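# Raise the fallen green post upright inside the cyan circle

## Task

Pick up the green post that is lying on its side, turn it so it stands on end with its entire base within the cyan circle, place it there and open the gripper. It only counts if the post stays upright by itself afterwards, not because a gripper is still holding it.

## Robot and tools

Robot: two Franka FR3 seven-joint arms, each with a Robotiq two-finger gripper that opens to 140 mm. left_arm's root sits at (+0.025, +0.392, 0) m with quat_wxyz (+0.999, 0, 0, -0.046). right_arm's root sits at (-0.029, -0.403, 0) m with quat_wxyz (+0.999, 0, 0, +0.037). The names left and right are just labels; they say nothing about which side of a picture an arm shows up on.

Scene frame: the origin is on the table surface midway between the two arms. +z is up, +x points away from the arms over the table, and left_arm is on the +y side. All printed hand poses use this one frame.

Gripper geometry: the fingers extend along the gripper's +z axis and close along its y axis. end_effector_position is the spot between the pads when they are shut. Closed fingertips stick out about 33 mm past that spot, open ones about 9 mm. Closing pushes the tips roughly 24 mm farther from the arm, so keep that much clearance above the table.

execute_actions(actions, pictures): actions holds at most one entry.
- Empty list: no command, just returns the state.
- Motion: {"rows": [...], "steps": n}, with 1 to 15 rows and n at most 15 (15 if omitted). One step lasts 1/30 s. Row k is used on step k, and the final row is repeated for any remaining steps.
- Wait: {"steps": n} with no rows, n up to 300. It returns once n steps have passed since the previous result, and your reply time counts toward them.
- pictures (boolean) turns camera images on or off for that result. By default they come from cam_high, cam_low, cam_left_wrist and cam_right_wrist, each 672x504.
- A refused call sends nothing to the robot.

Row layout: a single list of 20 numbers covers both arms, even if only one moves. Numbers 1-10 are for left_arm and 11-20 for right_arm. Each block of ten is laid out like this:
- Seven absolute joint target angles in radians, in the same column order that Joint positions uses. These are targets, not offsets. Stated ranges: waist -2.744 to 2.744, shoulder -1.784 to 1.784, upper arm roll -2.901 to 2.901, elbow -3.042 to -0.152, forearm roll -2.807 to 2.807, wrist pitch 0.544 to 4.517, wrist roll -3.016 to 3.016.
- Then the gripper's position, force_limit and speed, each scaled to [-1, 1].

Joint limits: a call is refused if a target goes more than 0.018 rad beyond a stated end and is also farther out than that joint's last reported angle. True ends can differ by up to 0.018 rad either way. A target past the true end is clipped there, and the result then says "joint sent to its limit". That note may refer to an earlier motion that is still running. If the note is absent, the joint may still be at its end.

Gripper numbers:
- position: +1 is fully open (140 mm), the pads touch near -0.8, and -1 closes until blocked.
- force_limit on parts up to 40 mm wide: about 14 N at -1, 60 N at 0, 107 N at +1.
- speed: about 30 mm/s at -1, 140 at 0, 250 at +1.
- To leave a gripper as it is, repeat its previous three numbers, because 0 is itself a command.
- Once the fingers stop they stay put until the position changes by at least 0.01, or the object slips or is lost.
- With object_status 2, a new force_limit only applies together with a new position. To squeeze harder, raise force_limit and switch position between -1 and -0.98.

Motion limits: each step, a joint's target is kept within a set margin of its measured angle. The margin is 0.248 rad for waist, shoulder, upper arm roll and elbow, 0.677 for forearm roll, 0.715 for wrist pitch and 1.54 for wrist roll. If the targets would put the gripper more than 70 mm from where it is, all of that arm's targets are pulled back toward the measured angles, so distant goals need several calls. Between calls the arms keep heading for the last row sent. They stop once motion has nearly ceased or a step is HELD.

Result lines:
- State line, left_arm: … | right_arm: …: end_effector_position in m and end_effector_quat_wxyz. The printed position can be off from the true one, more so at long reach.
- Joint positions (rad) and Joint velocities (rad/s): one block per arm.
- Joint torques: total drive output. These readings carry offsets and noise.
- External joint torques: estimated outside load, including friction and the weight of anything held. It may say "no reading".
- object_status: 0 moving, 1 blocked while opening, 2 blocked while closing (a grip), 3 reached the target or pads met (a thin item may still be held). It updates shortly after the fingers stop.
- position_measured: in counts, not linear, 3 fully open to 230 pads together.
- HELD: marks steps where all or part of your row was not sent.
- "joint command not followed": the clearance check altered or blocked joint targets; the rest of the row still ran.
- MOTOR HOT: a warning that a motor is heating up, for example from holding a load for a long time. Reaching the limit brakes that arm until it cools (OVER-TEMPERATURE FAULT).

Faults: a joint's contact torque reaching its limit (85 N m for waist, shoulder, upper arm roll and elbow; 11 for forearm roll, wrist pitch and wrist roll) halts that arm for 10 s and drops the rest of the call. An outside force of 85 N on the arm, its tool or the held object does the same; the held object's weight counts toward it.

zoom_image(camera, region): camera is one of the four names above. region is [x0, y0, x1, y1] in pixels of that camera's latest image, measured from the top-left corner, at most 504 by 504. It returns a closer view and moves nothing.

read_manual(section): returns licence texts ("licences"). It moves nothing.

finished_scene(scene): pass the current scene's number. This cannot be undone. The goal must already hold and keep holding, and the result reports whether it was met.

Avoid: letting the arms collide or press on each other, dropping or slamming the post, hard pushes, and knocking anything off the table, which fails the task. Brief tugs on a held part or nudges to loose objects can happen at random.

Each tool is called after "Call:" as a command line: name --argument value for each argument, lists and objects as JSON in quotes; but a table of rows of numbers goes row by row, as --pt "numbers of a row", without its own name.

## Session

Call:
execute_actions --actions '[]'

Scene clock: 0.00 s of 3900.00 s.
left_arm: end_effector_position=(+0.5802, +0.3316, +0.4223) position_measured=3 object_status=3 end_effector_quat_wxyz=(-0.002, +0.899, -0.438, +0.012) | right_arm: end_effector_position=(+0.5101, -1.0304, +0.1638) position_measured=3 object_status=3 end_effector_quat_wxyz=(+0.215, +0.962, +0.102, +0.134)
Joint positions: left_arm=[ 0.004 -0.007 -0.017 -1.561 -0.005  1.579 -0.77 ] | right_arm=[-1.082  0.56   0.17  -1.645 -0.236  2.703 -2.481]
Joint velocities: left_arm=[ 0.     0.     0.001 -0.    -0.001  0.001 -0.   ] | right_arm=[-0.001 -0.    -0.001  0.001 -0.     0.001 -0.001]
Joint torques (N m, as the joint torque sensors report them, + toward a larger angle): no reading
External joint torques (N m, as the arm's controller estimates them; a push from outside toward a larger angle lowers the number): no reading

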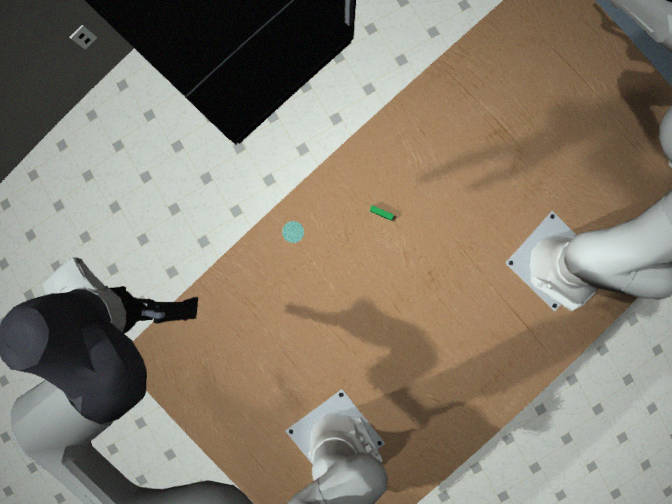

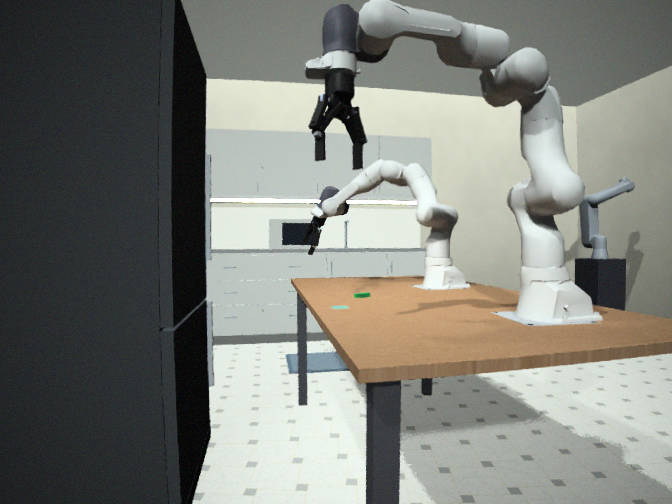

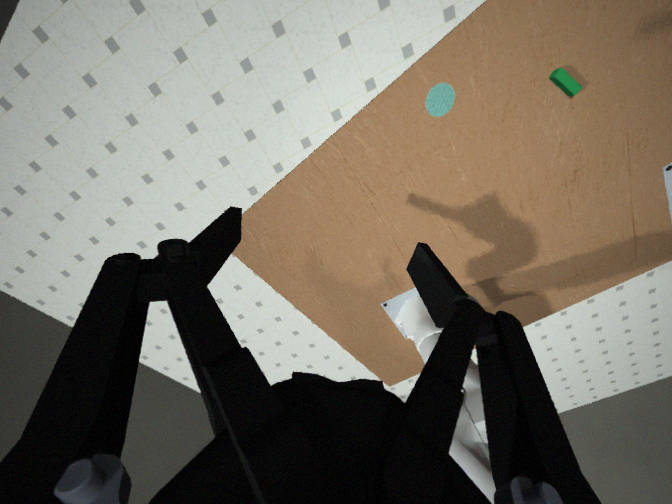

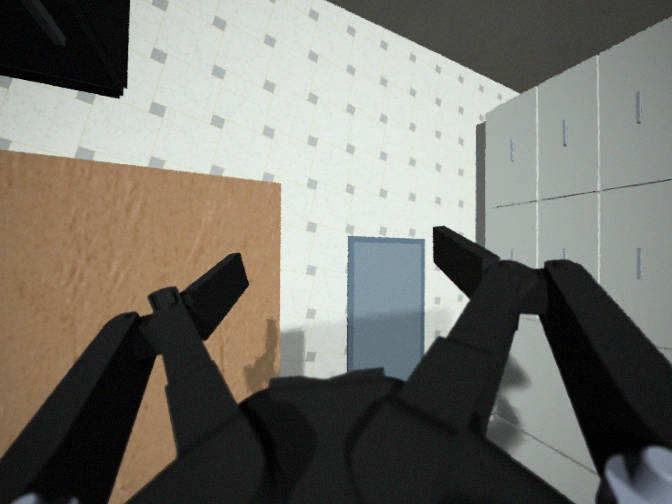

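Call:
execute_actions --actions '[{"rows":[[0.9,-0.007,-0.017,-1.561,-0.005,1.579,-0.77,1,0,0,0.47,0.3,0,-1.598,0,1.562,-1.571,1,0,0]],"steps":15}]' --pictures false

Call:
execute_actions --actions '[{"steps":70}]' --pictures false

Call:
execute_actions --actions '[{"rows":[[0.9,-0.007,-0.017,-1.561,-0.005,1.579,-0.77,1,0,0,0.47,0.488,0,-1.598,0,1.562,-1.571,1,0,0]],"steps":15}]'

Scene clock: 17.93 s of 3900.00 s.
left_arm: end_effector_position=(+0.5381, +0.6122, +0.4222) position_measured=3 object_status=3 end_effector_quat_wxyz=(-0.004, +0.981, -0.195, +0.012) | right_arm: end_effector_position=(+0.5365, -0.8199, +0.2315) position_measured=3 object_status=3 end_effector_quat_wxyz=(+0.059, +0.997, -0.021, +0.042)
Joint positions: left_arm=[ 0.523 -0.007 -0.021 -1.561 -0.007  1.579 -0.77 ] | right_arm=[-0.716  0.348  0.031 -1.607 -0.072  2.089 -2.111]
Joint velocities: left_arm=[ 1.082  0.001  0.064 -0.001  0.001 -0.    -0.   ] | right_arm=[ 0.682 -0.148 -0.053  0.014  0.143 -0.888  0.515]
Joint torques (N m, as the joint torque sensors report them, + toward a larger angle): left_arm=[ -2.64 -32.1   -2.92  25.41   1.26   2.38  -0.08] | right_arm=[ -0.07 -43.12  -1.48  26.83   1.26   2.52   0.49]
External joint torques (N m, as the arm's controller estimates them; a push from outside toward a larger angle lowers the number): left_arm=[ 0.37  0.58 -0.52  1.6   0.46 -0.03 -0.08] | right_arm=[ 0.98 -1.4  -1.53  3.07  0.51 -0.38  0.49]
Steps of this call (steps 1 to 90: nothing new was sent; then 14.43 s passed at rest; steps 91 to 105: all 15 steps of this action). Readings (joint positions | what the end effector reports):
91: left_arm=[0.024 -0.007 -0.030 -1.561 -0.006 1.579 -0.770] | right_arm=[-1.058 0.551 0.144 -1.644 -0.215 2.655 -2.446] | left_arm position_measured=3 object_status=3 | right_arm position_measured=3 object_status=3
92: left_arm=[0.053 -0.007 -0.036 -1.561 -0.007 1.579 -0.770] | right_arm=[-1.031 0.531 0.119 -1.644 -0.193 2.597 -2.407] | left_arm position_measured=3 object_status=3 | right_arm position_measured=3 object_status=3
94: left_arm=[0.119 -0.007 -0.035 -1.561 -0.007 1.579 -0.770] | right_arm=[-0.978 0.484 0.087 -1.637 -0.160 2.497 -2.342] | left_arm position_measured=3 object_status=3 | right_arm position_measured=3 object_status=3
98: left_arm=[0.262 -0.007 -0.028 -1.561 -0.007 1.579 -0.770] | right_arm=[-0.878 0.408 0.056 -1.619 -0.116 2.330 -2.242] | left_arm position_measured=3 object_status=3 | right_arm position_measured=3 object_status=3
105: the state above

Scene clock: 20.27 s of 3900.00 s.
left_arm: end_effector_position=(+0.4178, +0.7888, +0.4222) position_measured=3 object_status=3 end_effector_quat_wxyz=(-0.007, +1.000, -0.004, +0.010) | right_arm: end_effector_position=(+0.4328, -0.1222, +0.2335) position_measured=3 object_status=3 end_effector_quat_wxyz=(+0.045, +0.948, +0.271, -0.162)
Joint positions: left_arm=[ 0.901 -0.007 -0.016 -1.561 -0.005  1.579 -0.77 ] | right_arm=[ 0.471  0.302  0.002 -1.6   -0.001  1.564 -1.581]
Joint velocities: left_arm=[-0.    -0.     0.    -0.    -0.001  0.001  0.   ] | right_arm=[ 0.    -0.     0.001 -0.    -0.    -0.     0.007]
Joint torques (N m, as the joint torque sensors report them, + toward a larger angle): left_arm=[ -0.89 -31.93  -1.22  25.17   1.04   2.59  -0.11] | right_arm=[ -1.86 -41.13  -1.15  25.85   0.92   1.52   0.39]
External joint torques (N m, as the arm's controller estimates them; a push from outside toward a larger angle lowers the number): left_arm=[-0.98 -0.76 -1.29  1.55  0.21  0.   -0.11] | right_arm=[-1.87 -0.06 -1.47  2.44  0.09 -0.05  0.4 ]
Steps of this call (steps 1 to 70: the robot went on to your last target). Readings (joint positions | what the end effector reports):
1: left_arm=[0.560 -0.007 -0.021 -1.561 -0.007 1.579 -0.770] | right_arm=[-0.692 0.343 0.029 -1.606 -0.067 2.059 -2.094] | left_arm position_measured=3 object_status=3 | right_arm position_measured=3 object_status=3
2: left_arm=[0.598 -0.007 -0.020 -1.561 -0.007 1.579 -0.770] | right_arm=[-0.668 0.339 0.026 -1.605 -0.063 2.030 -2.077] | left_arm position_measured=3 object_status=3 | right_arm position_measured=3 object_status=3
4: left_arm=[0.674 -0.007 -0.020 -1.561 -0.007 1.579 -0.770] | right_arm=[-0.617 0.332 0.021 -1.605 -0.054 1.976 -2.043] | left_arm position_measured=3 object_status=3 | right_arm position_measured=3 object_status=3
8: left_arm=[0.823 -0.007 -0.017 -1.561 -0.007 1.579 -0.770] | right_arm=[-0.509 0.323 0.014 -1.604 -0.040 1.881 -1.979] | left_arm position_measured=3 object_status=3 | right_arm position_measured=3 object_status=3
70: the state above

Scene clock: 20.77 s of 3900.00 s.
left_arm: end_effector_position=(+0.4178, +0.7888, +0.4222) position_measured=3 object_status=3 end_effector_quat_wxyz=(-0.007, +1.000, -0.004, +0.010) | right_arm: end_effector_position=(+0.4074, -0.1376, +0.1328) position_measured=3 object_status=3 end_effector_quat_wxyz=(+0.070, +0.928, +0.264, -0.253)
Joint positions: left_arm=[ 0.901 -0.007 -0.016 -1.561 -0.005  1.579 -0.77 ] | right_arm=[ 0.471  0.493  0.002 -1.601 -0.001  1.562 -1.579]
Joint velocities: left_arm=[-0.    -0.001  0.001  0.001  0.001 -0.     0.   ] | right_arm=[ 0.    -0.054 -0.001  0.025 -0.     0.001  0.002]
Joint torques (N m, as the joint torque sensors report them, + toward a larger angle): left_arm=[ -0.87 -32.75  -1.6   24.65   1.17   2.57  -0.13] | right_arm=[ -1.89 -44.59  -1.08  24.88   0.83   1.16   0.41]
External joint torques (N m, as the arm's controller estimates them; a push from outside toward a larger angle lowers the number): left_arm=[-0.9  -1.43 -1.63  0.94  0.35 -0.02 -0.13] | right_arm=[-1.74 -0.72 -1.44  3.48  0.1   0.26  0.43]
Steps of this call (steps 1 to 15: all 15 steps of this action). Readings (joint positions | what the end effector reports):
1: left_arm=[0.901 -0.007 -0.016 -1.561 -0.005 1.579 -0.770] | right_arm=[0.471 0.313 0.002 -1.592 -0.001 1.564 -1.581] | left_arm position_measured=3 object_status=3 | right_arm position_measured=3 object_status=3
2: left_arm=[0.901 -0.007 -0.016 -1.561 -0.005 1.579 -0.770] | right_arm=[0.471 0.336 0.002 -1.586 -0.001 1.566 -1.581] | left_arm position_measured=3 object_status=3 | right_arm position_measured=3 object_status=3
4: left_arm=[0.901 -0.007 -0.016 -1.561 -0.005 1.579 -0.770] | right_arm=[0.471 0.396 0.002 -1.586 -0.001 1.566 -1.580] | left_arm position_measured=3 object_status=3 | right_arm position_measured=3 object_status=3
8: left_arm=[0.901 -0.007 -0.016 -1.561 -0.005 1.579 -0.770] | right_arm=[0.471 0.489 0.002 -1.603 -0.001 1.564 -1.580] | left_arm position_measured=3 object_status=3 | right_arm position_measured=3 object_status=3
15: the state above

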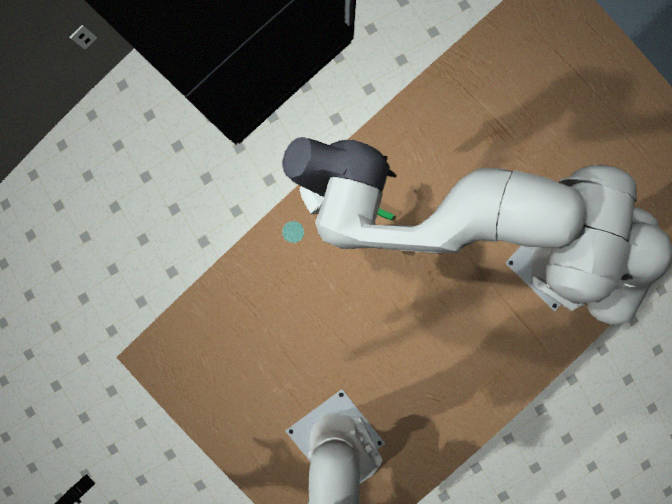

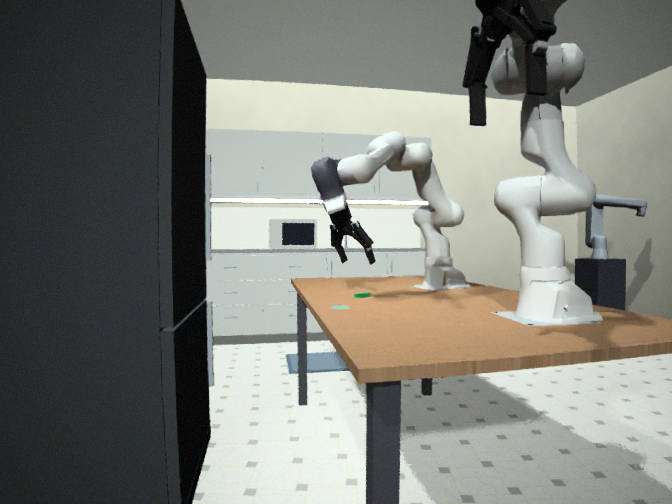

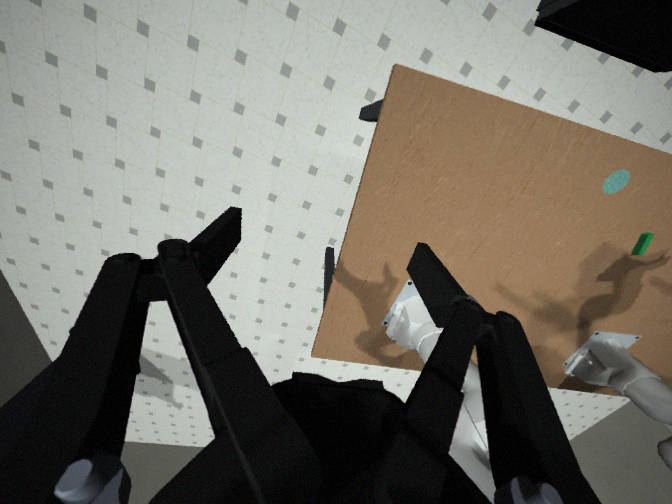

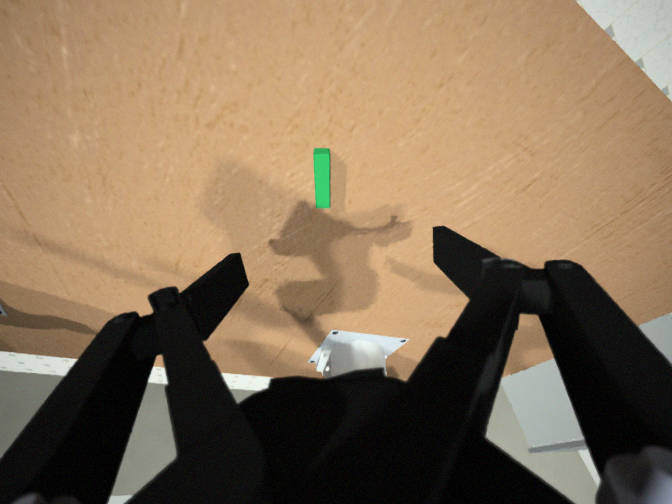

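Call:
execute_actions --actions '[{"rows":[[0.9,-0.007,-0.017,-1.561,-0.005,1.579,-0.77,1,0,0,0.485,0.62,0,-1.66,0,1.754,-1.571,0.3,0,0]],"steps":15}]' --pictures false

Call:
execute_actions --actions '[{"steps":8}]'

Scene clock: 32.27 s of 3900.00 s.
left_arm: end_effector_position=(+0.4178, +0.7888, +0.4222) position_measured=3 object_status=3 end_effector_quat_wxyz=(-0.007, +1.000, -0.004, +0.010) | right_arm: end_effector_position=(+0.3998, -0.1356, +0.0337) position_measured=91 object_status=0 end_effector_quat_wxyz=(+0.073, +0.925, +0.269, -0.260)
Joint positions: left_arm=[ 0.901 -0.007 -0.016 -1.561 -0.005  1.579 -0.77 ] | right_arm=[ 0.483  0.624  0.002 -1.662 -0.001  1.739 -1.578]
Joint velocities: left_arm=[-0.     0.001  0.001  0.    -0.001  0.     0.001] | right_arm=[ 0.001 -0.045  0.     0.017 -0.001  0.08  -0.   ]
Joint torques (N m, as the joint torque sensors report them, + toward a larger angle): left_arm=[ -0.58 -31.68  -1.94  24.71   1.21   2.56  -0.1 ] | right_arm=[  0.24 -46.78  -0.38  22.71   0.74   1.36   0.41]
External joint torques (N m, as the arm's controller estimates them; a push from outside toward a larger angle lowers the number): left_arm=[-0.55 -0.66 -1.91  1.14  0.4  -0.02 -0.1 ] | right_arm=[ 0.14 -0.9  -1.05  2.77  0.09  0.58  0.42]
Steps of this call (steps 1 to 15: the robot went on to your last target; steps 16 to 90: nothing new was sent; then 8.00 s passed at rest; steps 91 to 105: all 15 steps of this action). Readings (joint positions | what the end effector reports):
91: left_arm=[0.901 -0.007 -0.016 -1.561 -0.005 1.579 -0.770] | right_arm=[0.472 0.494 0.002 -1.602 -0.001 1.581 -1.578] | left_arm position_measured=3 object_status=3 | right_arm position_measured=3 object_status=0
92: left_arm=[0.901 -0.007 -0.016 -1.561 -0.005 1.579 -0.770] | right_arm=[0.474 0.509 0.002 -1.609 -0.001 1.605 -1.578] | left_arm position_measured=3 object_status=3 | right_arm position_measured=9 object_status=0
94: left_arm=[0.901 -0.007 -0.016 -1.561 -0.005 1.579 -0.770] | right_arm=[0.477 0.554 0.002 -1.628 -0.001 1.650 -1.578] | left_arm position_measured=3 object_status=3 | right_arm position_measured=24 object_status=0
98: left_arm=[0.901 -0.007 -0.016 -1.561 -0.005 1.579 -0.770] | right_arm=[0.483 0.625 0.002 -1.661 -0.001 1.704 -1.578] | left_arm position_measured=3 object_status=3 | right_arm position_measured=54 object_status=0
105: the state above

Scene clock: 32.53 s of 3900.00 s.
left_arm: end_effector_position=(+0.4178, +0.7888, +0.4222) position_measured=3 object_status=3 end_effector_quat_wxyz=(-0.007, +1.000, -0.004, +0.010) | right_arm: end_effector_position=(+0.4035, -0.1332, +0.0343) position_measured=91 object_status=3 end_effector_quat_wxyz=(+0.072, +0.926, +0.269, -0.254)
Joint positions: left_arm=[ 0.901 -0.007 -0.016 -1.561 -0.005  1.579 -0.77 ] | right_arm=[ 0.483  0.622  0.002 -1.661 -0.001  1.75  -1.578]
Joint velocities: left_arm=[ 0.    -0.001 -0.    -0.001  0.001  0.     0.   ] | right_arm=[ 0.001  0.001 -0.001 -0.001  0.     0.015 -0.   ]
Joint torques (N m, as the joint torque sensors report them, + toward a larger angle): left_arm=[ -1.15 -31.86  -1.7   24.25   1.05   2.48  -0.05] | right_arm=[  0.34 -47.36  -0.39  23.05   0.8    1.46   0.35]
External joint torques (N m, as the arm's controller estimates them; a push from outside toward a larger angle lowers the number): left_arm=[-1.17 -0.64 -1.71  0.62  0.23 -0.1  -0.05] | right_arm=[ 0.32 -0.16 -1.02  2.27  0.13  0.53  0.37]
Steps of this call (steps 1 to 8: the robot went on to your last target). Readings (joint positions | what the end effector reports):
1: left_arm=[0.901 -0.007 -0.016 -1.561 -0.005 1.579 -0.770] | right_arm=[0.483 0.623 0.002 -1.662 -0.001 1.742 -1.578] | left_arm position_measured=3 object_status=3 | right_arm position_measured=91 object_status=0
2: left_arm=[0.901 -0.007 -0.016 -1.561 -0.005 1.579 -0.770] | right_arm=[0.483 0.622 0.002 -1.662 -0.001 1.744 -1.578] | left_arm position_measured=3 object_status=3 | right_arm position_measured=91 object_status=0
4: left_arm=[0.901 -0.007 -0.016 -1.561 -0.005 1.579 -0.770] | right_arm=[0.483 0.622 0.002 -1.661 -0.001 1.747 -1.578] | left_arm position_measured=3 object_status=3 | right_arm position_measured=91 object_status=3
8: the state above

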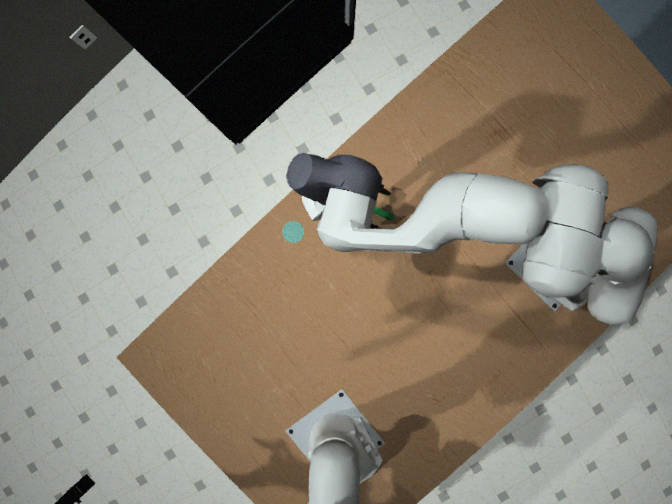

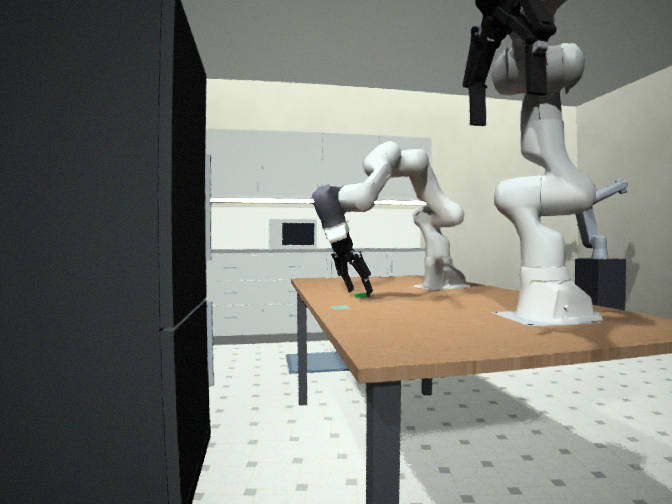

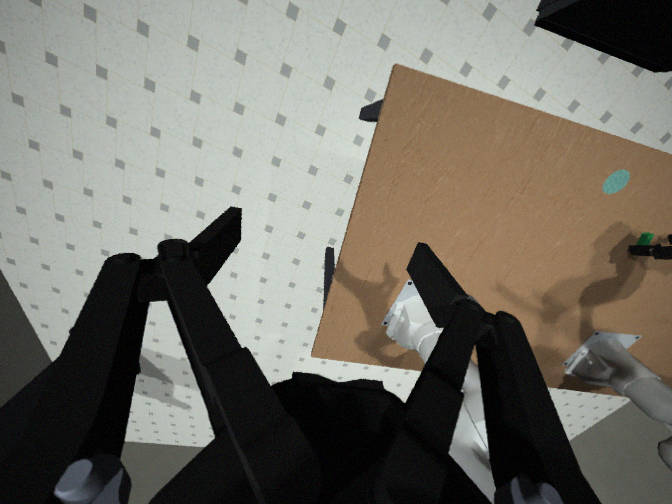

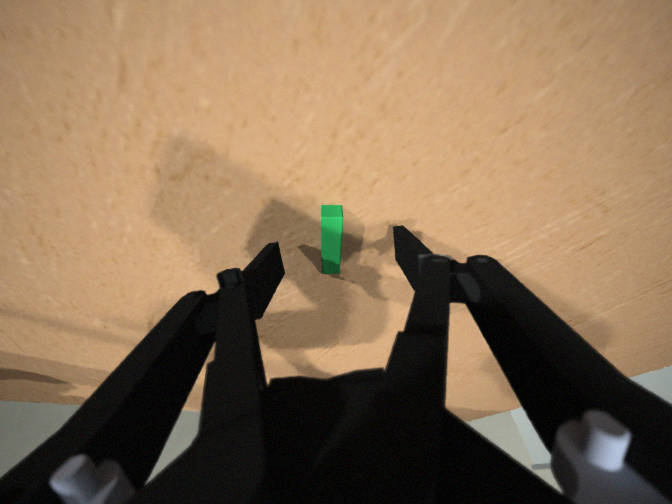

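Call:
execute_actions --actions '[{"rows":[[0.9,-0.007,-0.017,-1.561,-0.005,1.579,-0.77,1,0,0,0.485,0.622,0,-1.66,0,1.754,-1.571,-1,0,-0.3]],"steps":15}]' --pictures false

Call:
execute_actions --actions '[{"steps":30}]' --pictures false

Call:
execute_actions --actions '[{"rows":[[0.9,-0.007,-0.017,-1.561,-0.005,1.579,-0.77,1,0,0,0.485,0.56,0,-1.63,0,1.66,-1.571,-1,0,-0.3],[0.9,-0.007,-0.017,-1.561,-0.005,1.579,-0.77,1,0,0,0.485,0.56,0,-1.63,0,1.66,-1.571,-1,0,-0.3],[0.9,-0.007,-0.017,-1.561,-0.005,1.579,-0.77,1,0,0,0.485,0.46,0,-1.598,0,1.562,-1.571,-1,0,-0.3]],"steps":15}]'

Scene clock: 47.07 s of 3900.00 s.
left_arm: end_effector_position=(+0.4178, +0.7888, +0.4222) position_measured=3 object_status=3 end_effector_quat_wxyz=(-0.007, +1.000, -0.004, +0.010) | right_arm: end_effector_position=(+0.4043, -0.1328, +0.0341) position_measured=170 object_status=0 end_effector_quat_wxyz=(+0.071, +0.927, +0.269, -0.252)
Joint positions: left_arm=[ 0.901 -0.007 -0.016 -1.561 -0.005  1.579 -0.77 ] | right_arm=[ 0.483  0.622  0.002 -1.661 -0.001  1.752 -1.578]
Joint velocities: left_arm=[-0.001  0.    -0.001 -0.     0.    -0.    -0.   ] | right_arm=[ 0.    -0.001  0.     0.001  0.001 -0.     0.   ]
Joint torques (N m, as the joint torque sensors report them, + toward a larger angle): left_arm=[ -0.64 -31.81  -0.77  25.37   1.11   2.52  -0.16] | right_arm=[  0.09 -45.92  -0.37  22.97   0.78   1.41   0.35]
External joint torques (N m, as the arm's controller estimates them; a push from outside toward a larger angle lowers the number): left_arm=[-0.53 -0.6  -0.66  1.72  0.3  -0.07 -0.16] | right_arm=[-0.03  1.3  -1.07  2.17  0.11  0.47  0.36]
Steps of this call (steps 1 to 30: the robot went on to your last target; steps 31 to 90: nothing new was sent; then 11.03 s passed at rest; steps 91 to 105: all 15 steps of this action). Readings (joint positions | what the end effector reports):
91: left_arm=[0.901 -0.007 -0.016 -1.561 -0.005 1.579 -0.770] | right_arm=[0.483 0.622 0.002 -1.661 -0.001 1.752 -1.578] | left_arm position_measured=3 object_status=3 | right_arm position_measured=91 object_status=0
92: left_arm=[0.901 -0.007 -0.016 -1.561 -0.005 1.579 -0.770] | right_arm=[0.483 0.622 0.002 -1.661 -0.001 1.752 -1.578] | left_arm position_measured=3 object_status=3 | right_arm position_measured=95 object_status=0
94: left_arm=[0.901 -0.007 -0.016 -1.561 -0.005 1.579 -0.770] | right_arm=[0.483 0.622 0.002 -1.661 -0.001 1.752 -1.578] | left_arm position_measured=3 object_status=3 | right_arm position_measured=107 object_status=0
98: left_arm=[0.901 -0.007 -0.016 -1.561 -0.005 1.579 -0.770] | right_arm=[0.483 0.622 0.002 -1.661 -0.001 1.752 -1.578] | left_arm position_measured=3 object_status=3 | right_arm position_measured=130 object_status=0
105: the state above

Scene clock: 48.07 s of 3900.00 s.
left_arm: end_effector_position=(+0.4178, +0.7888, +0.4222) position_measured=3 object_status=3 end_effector_quat_wxyz=(-0.007, +1.000, -0.004, +0.010) | right_arm: end_effector_position=(+0.4044, -0.1327, +0.0342) position_measured=211 object_status=2 end_effector_quat_wxyz=(+0.071, +0.927, +0.269, -0.252)
Joint positions: left_arm=[ 0.901 -0.007 -0.016 -1.561 -0.005  1.579 -0.77 ] | right_arm=[ 0.483  0.621  0.002 -1.661 -0.001  1.752 -1.578]
Joint velocities: left_arm=[-0.001  0.     0.001  0.     0.001 -0.    -0.001] | right_arm=[-0.001 -0.     0.    -0.001 -0.     0.001 -0.001]
Joint torques (N m, as the joint torque sensors report them, + toward a larger angle): left_arm=[ -0.69 -31.8   -1.15  24.97   1.15   2.59  -0.05] | right_arm=[ -0.07 -46.12  -0.42  22.91   0.76   1.43   0.35]
External joint torques (N m, as the arm's controller estimates them; a push from outside toward a larger angle lowers the number): left_arm=[-0.8  -0.65 -1.25  1.36  0.32  0.   -0.04] | right_arm=[-0.07  0.97 -1.03  2.17  0.1   0.5   0.36]
Steps of this call (steps 1 to 15: the robot went on to your last target; steps 16 to 30: nothing new was sent). Readings (joint positions | what the end effector reports):
1: left_arm=[0.901 -0.007 -0.016 -1.561 -0.005 1.579 -0.770] | right_arm=[0.483 0.622 0.002 -1.661 -0.001 1.752 -1.578] | left_arm position_measured=3 object_status=3 | right_arm position_measured=176 object_status=0
2: left_arm=[0.901 -0.007 -0.016 -1.561 -0.005 1.579 -0.770] | right_arm=[0.483 0.622 0.002 -1.661 -0.001 1.752 -1.578] | left_arm position_measured=3 object_status=3 | right_arm position_measured=182 object_status=0
4: left_arm=[0.901 -0.007 -0.016 -1.561 -0.005 1.579 -0.770] | right_arm=[0.483 0.622 0.002 -1.661 -0.001 1.752 -1.578] | left_arm position_measured=3 object_status=3 | right_arm position_measured=193 object_status=0
8: left_arm=[0.901 -0.007 -0.016 -1.561 -0.005 1.579 -0.770] | right_arm=[0.483 0.621 0.002 -1.661 -0.001 1.752 -1.578] | left_arm position_measured=3 object_status=3 | right_arm position_measured=211 object_status=0
30: the state above
All arms were judged still, so your last target was given up. Only a new action makes them travel on or press farther. Fingers that are still opening or closing keep moving.

Scene clock: 48.57 s of 3900.00 s.
left_arm: end_effector_position=(+0.4178, +0.7888, +0.4222) position_measured=3 object_status=3 end_effector_quat_wxyz=(-0.007, +1.000, -0.004, +0.010) | right_arm: end_effector_position=(+0.4182, -0.1242, +0.1541) position_measured=211 object_status=2 end_effector_quat_wxyz=(+0.063, +0.934, +0.271, -0.223)
Joint positions: left_arm=[ 0.901 -0.007 -0.016 -1.561 -0.005  1.579 -0.77 ] | right_arm=[ 0.483  0.453  0.002 -1.594 -0.001  1.58  -1.578]
Joint velocities: left_arm=[-0.     0.    -0.001 -0.001  0.001  0.001  0.   ] | right_arm=[ 0.002  0.064  0.001 -0.026  0.001 -0.101  0.   ]
Joint torques (N m, as the joint torque sensors report them, + toward a larger angle): left_arm=[ -1.5  -31.89  -1.44  25.14   1.14   2.58  -0.09] | right_arm=[  0.21 -43.58  -0.68  22.49   0.89   1.09   0.37]
External joint torques (N m, as the arm's controller estimates them; a push from outside toward a larger angle lowers the number): left_arm=[-1.51 -0.82 -1.45  1.58  0.32  0.   -0.09] | right_arm=[-0.05  1.74 -1.34 -0.49  0.09 -0.12  0.39]
Steps of this call (steps 1 to 15: all 15 steps of this action). Readings (joint positions | what the end effector reports):
1: left_arm=[0.901 -0.007 -0.016 -1.561 -0.005 1.579 -0.770] | right_arm=[0.483 0.618 0.002 -1.659 -0.001 1.739 -1.578] | left_arm position_measured=3 object_status=3 | right_arm position_measured=211 object_status=2
2: left_arm=[0.901 -0.007 -0.016 -1.561 -0.005 1.579 -0.770] | right_arm=[0.483 0.609 0.002 -1.654 -0.001 1.724 -1.578] | left_arm position_measured=3 object_status=3 | right_arm position_measured=211 object_status=2
4: left_arm=[0.901 -0.007 -0.016 -1.561 -0.005 1.579 -0.770] | right_arm=[0.483 0.570 0.002 -1.641 -0.001 1.687 -1.578] | left_arm position_measured=3 object_status=3 | right_arm position_measured=211 object_status=2
8: left_arm=[0.901 -0.007 -0.016 -1.561 -0.005 1.579 -0.770] | right_arm=[0.483 0.475 0.002 -1.603 -0.001 1.623 -1.578] | left_arm position_measured=3 object_status=3 | right_arm position_measured=211 object_status=2
15: the state above

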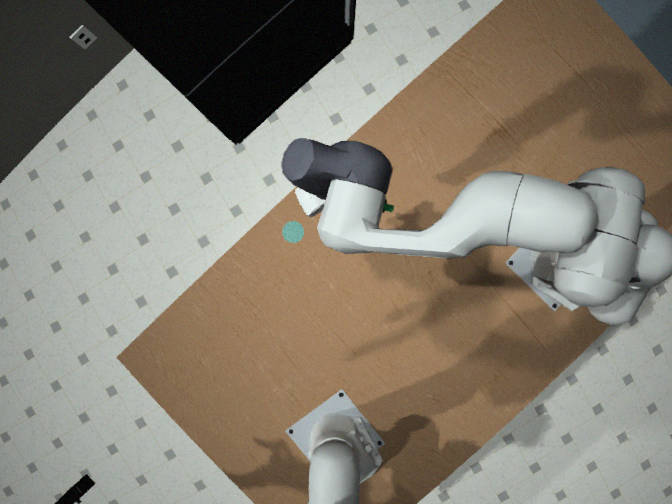

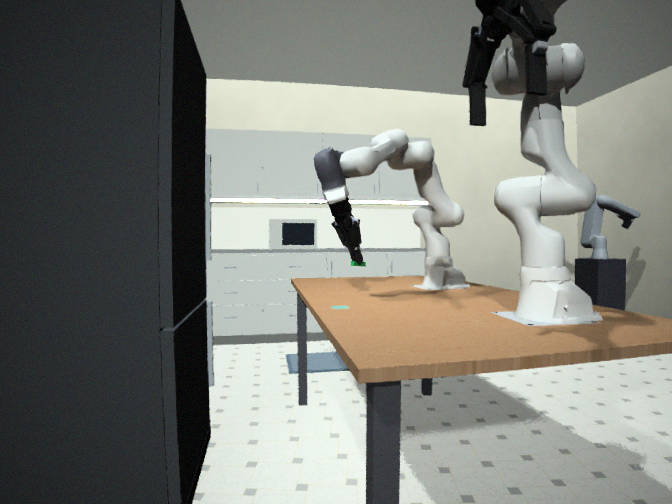

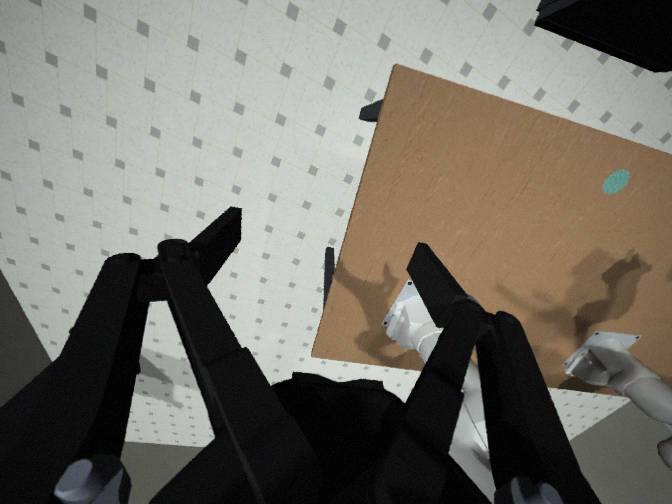

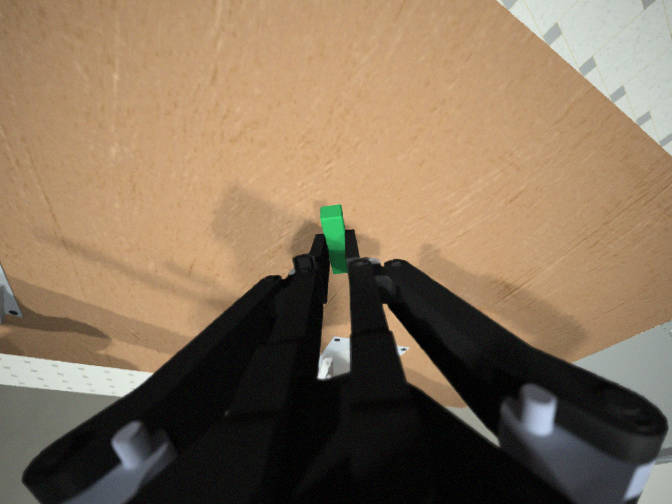

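Call:
execute_actions --actions '[{"rows":[[0.9,-0.007,-0.017,-1.561,-0.005,1.579,-0.77,1,0,0,0.6,0.2,0,-2.1,0,3.4,-1.571,-1,0,-0.3]],"steps":15}]' --pictures false

Call:
execute_actions --actions '[{"steps":18}]' --pictures false

Call:
execute_actions --actions '[{"rows":[[0.9,-0.007,-0.017,-1.561,-0.005,1.579,-0.77,1,0,0,0.624,0.4,0,-2.3,0,3.85,-1.571,-1,0,-0.3]],"steps":15}]' --pictures false

Call:
execute_actions --actions '[{"rows":[[0.9,-0.007,-0.017,-1.561,-0.005,1.579,-0.77,1,0,0,0.624,0.53,0,-2.34,0,4.0,-1.571,-1,0,-0.3],[0.9,-0.007,-0.017,-1.561,-0.005,1.579,-0.77,1,0,0,0.624,0.53,0,-2.34,0,4.0,-1.571,-1,0,-0.3],[0.9,-0.007,-0.017,-1.561,-0.005,1.579,-0.77,1,0,0,0.624,0.53,0,-2.34,0,4.05,-1.571,-1,0,-0.3],[0.9,-0.007,-0.017,-1.561,-0.005,1.579,-0.77,1,0,0,0.624,0.6,0,-2.37,0,4.09,-1.571,-1,0,-0.3],[0.9,-0.007,-0.017,-1.561,-0.005,1.579,-0.77,1,0,0,0.624,0.6,0,-2.37,0,4.09,-1.571,-1,0,-0.3],[0.9,-0.007,-0.017,-1.561,-0.005,1.579,-0.77,1,0,0,0.624,0.66,0,-2.383,0,4.09,-1.571,-1,0,-0.3]],"steps":15}]' --pictures false

Call:
execute_actions --actions '[{"steps":8}]'

Call:
zoom_image --camera "cam_low" --region '[290,240,390,320]'

Call:
zoom_image --camera "cam_high" --region '[260,195,360,270]'

Scene clock: 76.47 s of 3900.00 s.
left_arm: end_effector_position=(+0.4179, +0.7888, +0.4222) position_measured=3 object_status=3 end_effector_quat_wxyz=(-0.007, +1.000, -0.004, +0.010) | right_arm: end_effector_position=(+0.4681, -0.0185, +0.1397) position_measured=211 object_status=2 end_effector_quat_wxyz=(-0.018, +0.943, +0.327, +0.054)
Joint positions: left_arm=[ 0.901 -0.007 -0.016 -1.561 -0.005  1.579 -0.77 ] | right_arm=[ 0.586  0.233 -0.    -2.012 -0.001  2.358 -1.578]
Joint velocities: left_arm=[ 0.001 -0.001  0.001 -0.001  0.     0.     0.002] | right_arm=[ 0.039 -0.064  0.001 -0.322 -0.     1.313  0.001]
Joint torques (N m, as the joint torque sensors report them, + toward a larger angle): left_arm=[ -0.41 -32.23  -1.19  24.6    1.15   2.56  -0.13] | right_arm=[ -0.54 -40.64   0.41  24.16   0.68   3.67   0.17]
External joint torques (N m, as the arm's controller estimates them; a push from outside toward a larger angle lowers the number): left_arm=[-0.48 -1.03 -1.26  0.96  0.33 -0.03 -0.13] | right_arm=[ 0.31 -0.62  0.98 -0.8  -0.04  0.85  0.17]
Steps of this call (steps 1 to 30: the robot went on to your last target; steps 31 to 90: nothing new was sent; then 24.40 s passed at rest; steps 91 to 105: all 15 steps of this action). Readings (joint positions | what the end effector reports):
91: left_arm=[0.901 -0.007 -0.016 -1.561 -0.005 1.579 -0.770] | right_arm=[0.488 0.445 -0.003 -1.622 -0.001 1.602 -1.578] | left_arm position_measured=3 object_status=3 | right_arm position_measured=211 object_status=2
92: left_arm=[0.901 -0.007 -0.016 -1.561 -0.005 1.579 -0.770] | right_arm=[0.497 0.422 -0.005 -1.653 -0.001 1.648 -1.578] | left_arm position_measured=3 object_status=3 | right_arm position_measured=211 object_status=2
94: left_arm=[0.901 -0.007 -0.016 -1.561 -0.005 1.579 -0.770] | right_arm=[0.518 0.373 -0.005 -1.713 -0.001 1.744 -1.578] | left_arm position_measured=3 object_status=3 | right_arm position_measured=211 object_status=2
98: left_arm=[0.901 -0.007 -0.016 -1.561 -0.005 1.579 -0.770] | right_arm=[0.557 0.285 -0.003 -1.846 -0.001 1.973 -1.578] | left_arm position_measured=3 object_status=3 | right_arm position_measured=211 object_status=2
105: the state above

Scene clock: 77.07 s of 3900.00 s.
left_arm: end_effector_position=(+0.4179, +0.7888, +0.4222) position_measured=3 object_status=3 end_effector_quat_wxyz=(-0.007, +1.000, -0.004, +0.010) | right_arm: end_effector_position=(+0.5790, +0.0751, +0.2632) position_measured=211 object_status=2 end_effector_quat_wxyz=(-0.121, +0.875, +0.307, +0.355)
Joint positions: left_arm=[ 0.901 -0.007 -0.016 -1.561 -0.005  1.579 -0.77 ] | right_arm=[ 0.594  0.211 -0.    -2.088 -0.001  3.067 -1.578]
Joint velocities: left_arm=[-0.    -0.    -0.     0.    -0.001 -0.     0.001] | right_arm=[ 0.013 -0.034  0.001 -0.05  -0.001  1.066 -0.   ]
Joint torques (N m, as the joint torque sensors report them, + toward a larger angle): left_arm=[ -1.16 -31.77  -1.78  25.2    1.12   2.54  -0.2 ] | right_arm=[  1.6  -38.64   0.59  24.03   0.68   3.83   0.24]
External joint torques (N m, as the arm's controller estimates them; a push from outside toward a larger angle lowers the number): left_arm=[-1.3  -0.59 -1.91  1.55  0.29 -0.05 -0.2 ] | right_arm=[ 1.61 -0.6   0.31  0.85  0.03  0.59  0.22]
Steps of this call (steps 1 to 18: the robot went on to your last target). Readings (joint positions | what the end effector reports):
1: left_arm=[0.901 -0.007 -0.016 -1.561 -0.005 1.579 -0.770] | right_arm=[0.587 0.231 -0.000 -2.022 -0.001 2.402 -1.578] | left_arm position_measured=3 object_status=3 | right_arm position_measured=211 object_status=2
2: left_arm=[0.901 -0.007 -0.016 -1.561 -0.005 1.579 -0.770] | right_arm=[0.588 0.229 -0.000 -2.030 -0.001 2.445 -1.578] | left_arm position_measured=3 object_status=3 | right_arm position_measured=211 object_status=2
4: left_arm=[0.901 -0.007 -0.016 -1.561 -0.005 1.579 -0.770] | right_arm=[0.589 0.226 -0.000 -2.044 -0.001 2.529 -1.578] | left_arm position_measured=3 object_status=3 | right_arm position_measured=211 object_status=2
8: left_arm=[0.901 -0.007 -0.016 -1.561 -0.005 1.579 -0.770] | right_arm=[0.591 0.221 -0.000 -2.062 -0.001 2.689 -1.578] | left_arm position_measured=3 object_status=3 | right_arm position_measured=211 object_status=2
18: the state above

Scene clock: 77.57 s of 3900.00 s.
left_arm: end_effector_position=(+0.4179, +0.7888, +0.4222) position_measured=3 object_status=3 end_effector_quat_wxyz=(-0.007, +1.000, -0.004, +0.010) | right_arm: end_effector_position=(+0.5556, +0.0849, +0.2130) position_measured=211 object_status=2 end_effector_quat_wxyz=(-0.176, +0.801, +0.293, +0.492)
Joint positions: left_arm=[ 0.901 -0.007 -0.016 -1.561 -0.005  1.579 -0.77 ] | right_arm=[ 0.623  0.401 -0.    -2.301  0.     3.802 -1.578]
Joint velocities: left_arm=[ 0.     0.001 -0.     0.001 -0.001 -0.001  0.001] | right_arm=[-0.    -0.023 -0.     0.003  0.001  0.288  0.001]
Joint torques (N m, as the joint torque sensors report them, + toward a larger angle): left_arm=[ -1.25 -31.63  -0.91  24.27   1.18   2.64  -0.05] | right_arm=[ -0.19 -37.34   0.42  19.47   0.28   3.57   0.36]
External joint torques (N m, as the arm's controller estimates them; a push from outside toward a larger angle lowers the number): left_arm=[-1.33 -0.55 -1.    0.67  0.35  0.05 -0.05] | right_arm=[-0.2  -1.08  0.03  2.93 -0.09  0.56  0.34]
Steps of this call (steps 1 to 15: all 15 steps of this action). Readings (joint positions | what the end effector reports):
1: left_arm=[0.901 -0.007 -0.016 -1.561 -0.005 1.579 -0.770] | right_arm=[0.598 0.218 -0.003 -2.118 0.000 3.180 -1.578] | left_arm position_measured=3 object_status=3 | right_arm position_measured=211 object_status=2
2: left_arm=[0.901 -0.007 -0.016 -1.561 -0.005 1.579 -0.770] | right_arm=[0.604 0.250 -0.003 -2.164 0.000 3.305 -1.578] | left_arm position_measured=3 object_status=3 | right_arm position_measured=211 object_status=2
4: left_arm=[0.901 -0.007 -0.016 -1.561 -0.005 1.579 -0.770] | right_arm=[0.615 0.340 -0.002 -2.241 0.000 3.482 -1.578] | left_arm position_measured=3 object_status=3 | right_arm position_measured=211 object_status=2
8: left_arm=[0.901 -0.007 -0.016 -1.561 -0.005 1.579 -0.770] | right_arm=[0.623 0.418 -0.000 -2.303 0.000 3.666 -1.578] | left_arm position_measured=3 object_status=3 | right_arm position_measured=211 object_status=2
15: the state above

Scene clock: 78.07 s of 3900.00 s.
left_arm: end_effector_position=(+0.4179, +0.7888, +0.4222) position_measured=3 object_status=3 end_effector_quat_wxyz=(-0.007, +1.000, -0.004, +0.010) | right_arm: end_effector_position=(+0.5044, +0.0422, +0.0636) position_measured=211 object_status=2 end_effector_quat_wxyz=(-0.164, +0.820, +0.301, +0.458)
Joint positions: left_arm=[ 0.901 -0.007 -0.016 -1.561 -0.005  1.579 -0.77 ] | right_arm=[ 0.623  0.664 -0.    -2.385  0.     4.067 -1.578]
Joint velocities: left_arm=[ 0.    -0.001  0.    -0.001  0.001 -0.001 -0.002] | right_arm=[-0.    -0.019 -0.     0.006 -0.001  0.128  0.   ]
Joint torques (N m, as the joint torque sensors report them, + toward a larger angle): left_arm=[ -1.67 -32.22  -1.37  25.17   1.15   2.55  -0.11] | right_arm=[ -0.05 -38.32   0.59  13.45  -0.05   3.78   0.37]
External joint torques (N m, as the arm's controller estimates them; a push from outside toward a larger angle lowers the number): left_arm=[-1.66 -1.22 -1.37  1.64  0.33 -0.03 -0.11] | right_arm=[-0.05 -0.14 -0.02  2.41 -0.13  0.46  0.35]
Steps of this call (steps 1 to 15: all 15 steps of this action). Readings (joint positions | what the end effector reports):
1: left_arm=[0.901 -0.007 -0.016 -1.561 -0.005 1.579 -0.770] | right_arm=[0.623 0.412 -0.000 -2.301 0.000 3.836 -1.578] | left_arm position_measured=3 object_status=3 | right_arm position_measured=211 object_status=2
2: left_arm=[0.901 -0.007 -0.016 -1.561 -0.005 1.579 -0.770] | right_arm=[0.623 0.438 -0.000 -2.307 0.000 3.868 -1.578] | left_arm position_measured=3 object_status=3 | right_arm position_measured=211 object_status=2
4: left_arm=[0.901 -0.007 -0.016 -1.561 -0.005 1.579 -0.770] | right_arm=[0.623 0.499 -0.000 -2.328 0.000 3.932 -1.578] | left_arm position_measured=3 object_status=3 | right_arm position_measured=211 object_status=2
8: left_arm=[0.901 -0.007 -0.016 -1.561 -0.005 1.579 -0.770] | right_arm=[0.623 0.626 -0.000 -2.371 0.000 4.013 -1.578] | left_arm position_measured=3 object_status=3 | right_arm position_measured=211 object_status=2
15: the state above

Scene clock: 78.33 s of 3900.00 s.
left_arm: end_effector_position=(+0.4179, +0.7888, +0.4222) position_measured=3 object_status=3 end_effector_quat_wxyz=(-0.007, +1.000, -0.004, +0.010) | right_arm: end_effector_position=(+0.5059, +0.0435, +0.0700) position_measured=211 object_status=2 end_effector_quat_wxyz=(-0.167, +0.816, +0.299, +0.466)
Joint positions: left_arm=[ 0.901 -0.007 -0.016 -1.561 -0.005  1.579 -0.77 ] | right_arm=[ 0.623  0.663 -0.    -2.385  0.     4.083 -1.578]
Joint velocities: left_arm=[ 0.001 -0.    -0.     0.001 -0.001 -0.     0.002] | right_arm=[-0.    -0.    -0.    -0.     0.001  0.025 -0.002]
Joint torques (N m, as the joint torque sensors report them, + toward a larger angle): left_arm=[ -1.83 -32.21  -1.52  24.55   1.13   2.61  -0.09] | right_arm=[  0.01 -39.49   0.53  13.82   0.01   3.88   0.4 ]
External joint torques (N m, as the arm's controller estimates them; a push from outside toward a larger angle lowers the number): left_arm=[-1.84 -1.08 -1.53  0.94  0.31  0.02 -0.09] | right_arm=[ 0.01 -0.97 -0.08  2.63 -0.07  0.5   0.38]
Steps of this call (steps 1 to 8: the robot went on to your last target). Readings (joint positions | what the end effector reports):
1: left_arm=[0.901 -0.007 -0.016 -1.561 -0.005 1.579 -0.770] | right_arm=[0.623 0.663 -0.000 -2.385 0.000 4.071 -1.578] | left_arm position_measured=3 object_status=3 | right_arm position_measured=211 object_status=2
2: left_arm=[0.901 -0.007 -0.016 -1.561 -0.005 1.579 -0.770] | right_arm=[0.623 0.663 -0.000 -2.385 0.000 4.074 -1.578] | left_arm position_measured=3 object_status=3 | right_arm position_measured=211 object_status=2
4: left_arm=[0.901 -0.007 -0.016 -1.561 -0.005 1.579 -0.770] | right_arm=[0.623 0.663 -0.000 -2.385 0.000 4.078 -1.578] | left_arm position_measured=3 object_status=3 | right_arm position_measured=211 object_status=2
8: the state above

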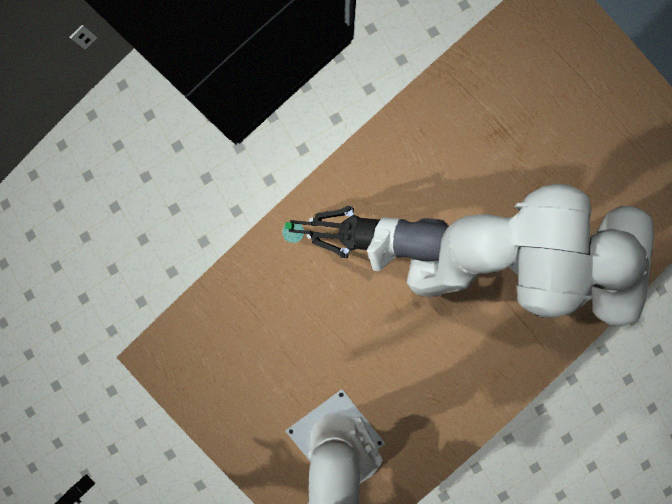

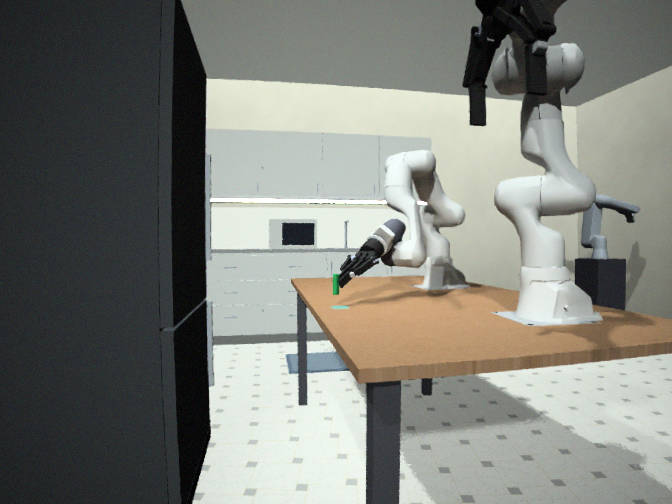

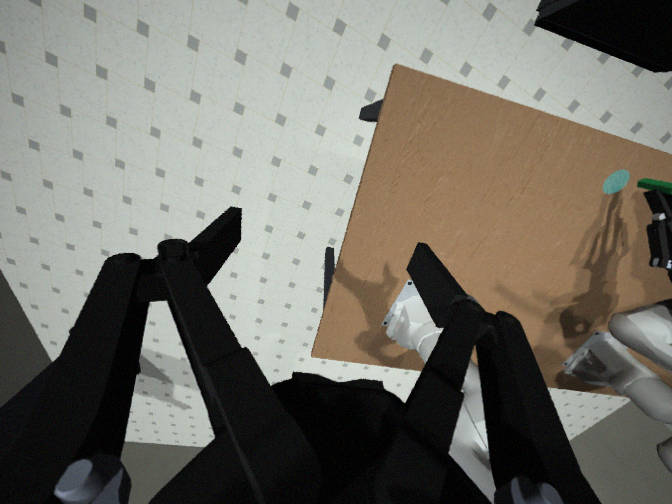

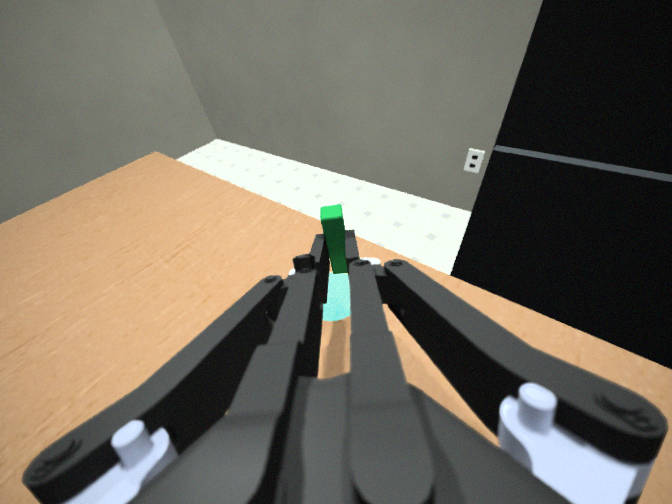

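Region (290, 240, 390, 320) of cam_low's 672x504 image, scaled by 5.040, with more detail than that image has; it fills the top 403 rows of this view, and the rest is white.

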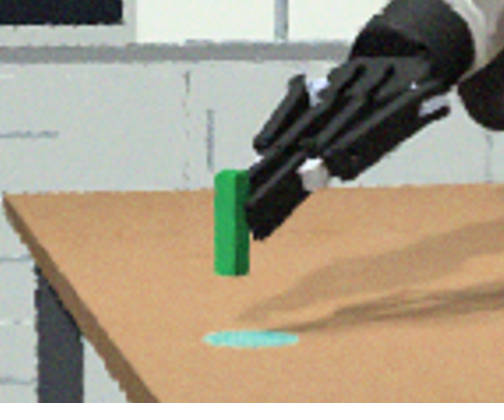

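Region (260, 195, 360, 270) of cam_high's 672x504 image, scaled by 5.040, with more detail than that image has; it fills the top 378 rows of this view, and the rest is white.

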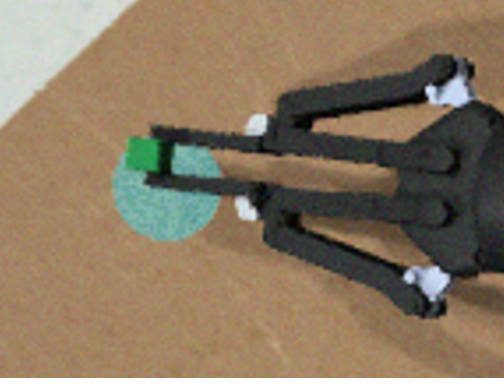

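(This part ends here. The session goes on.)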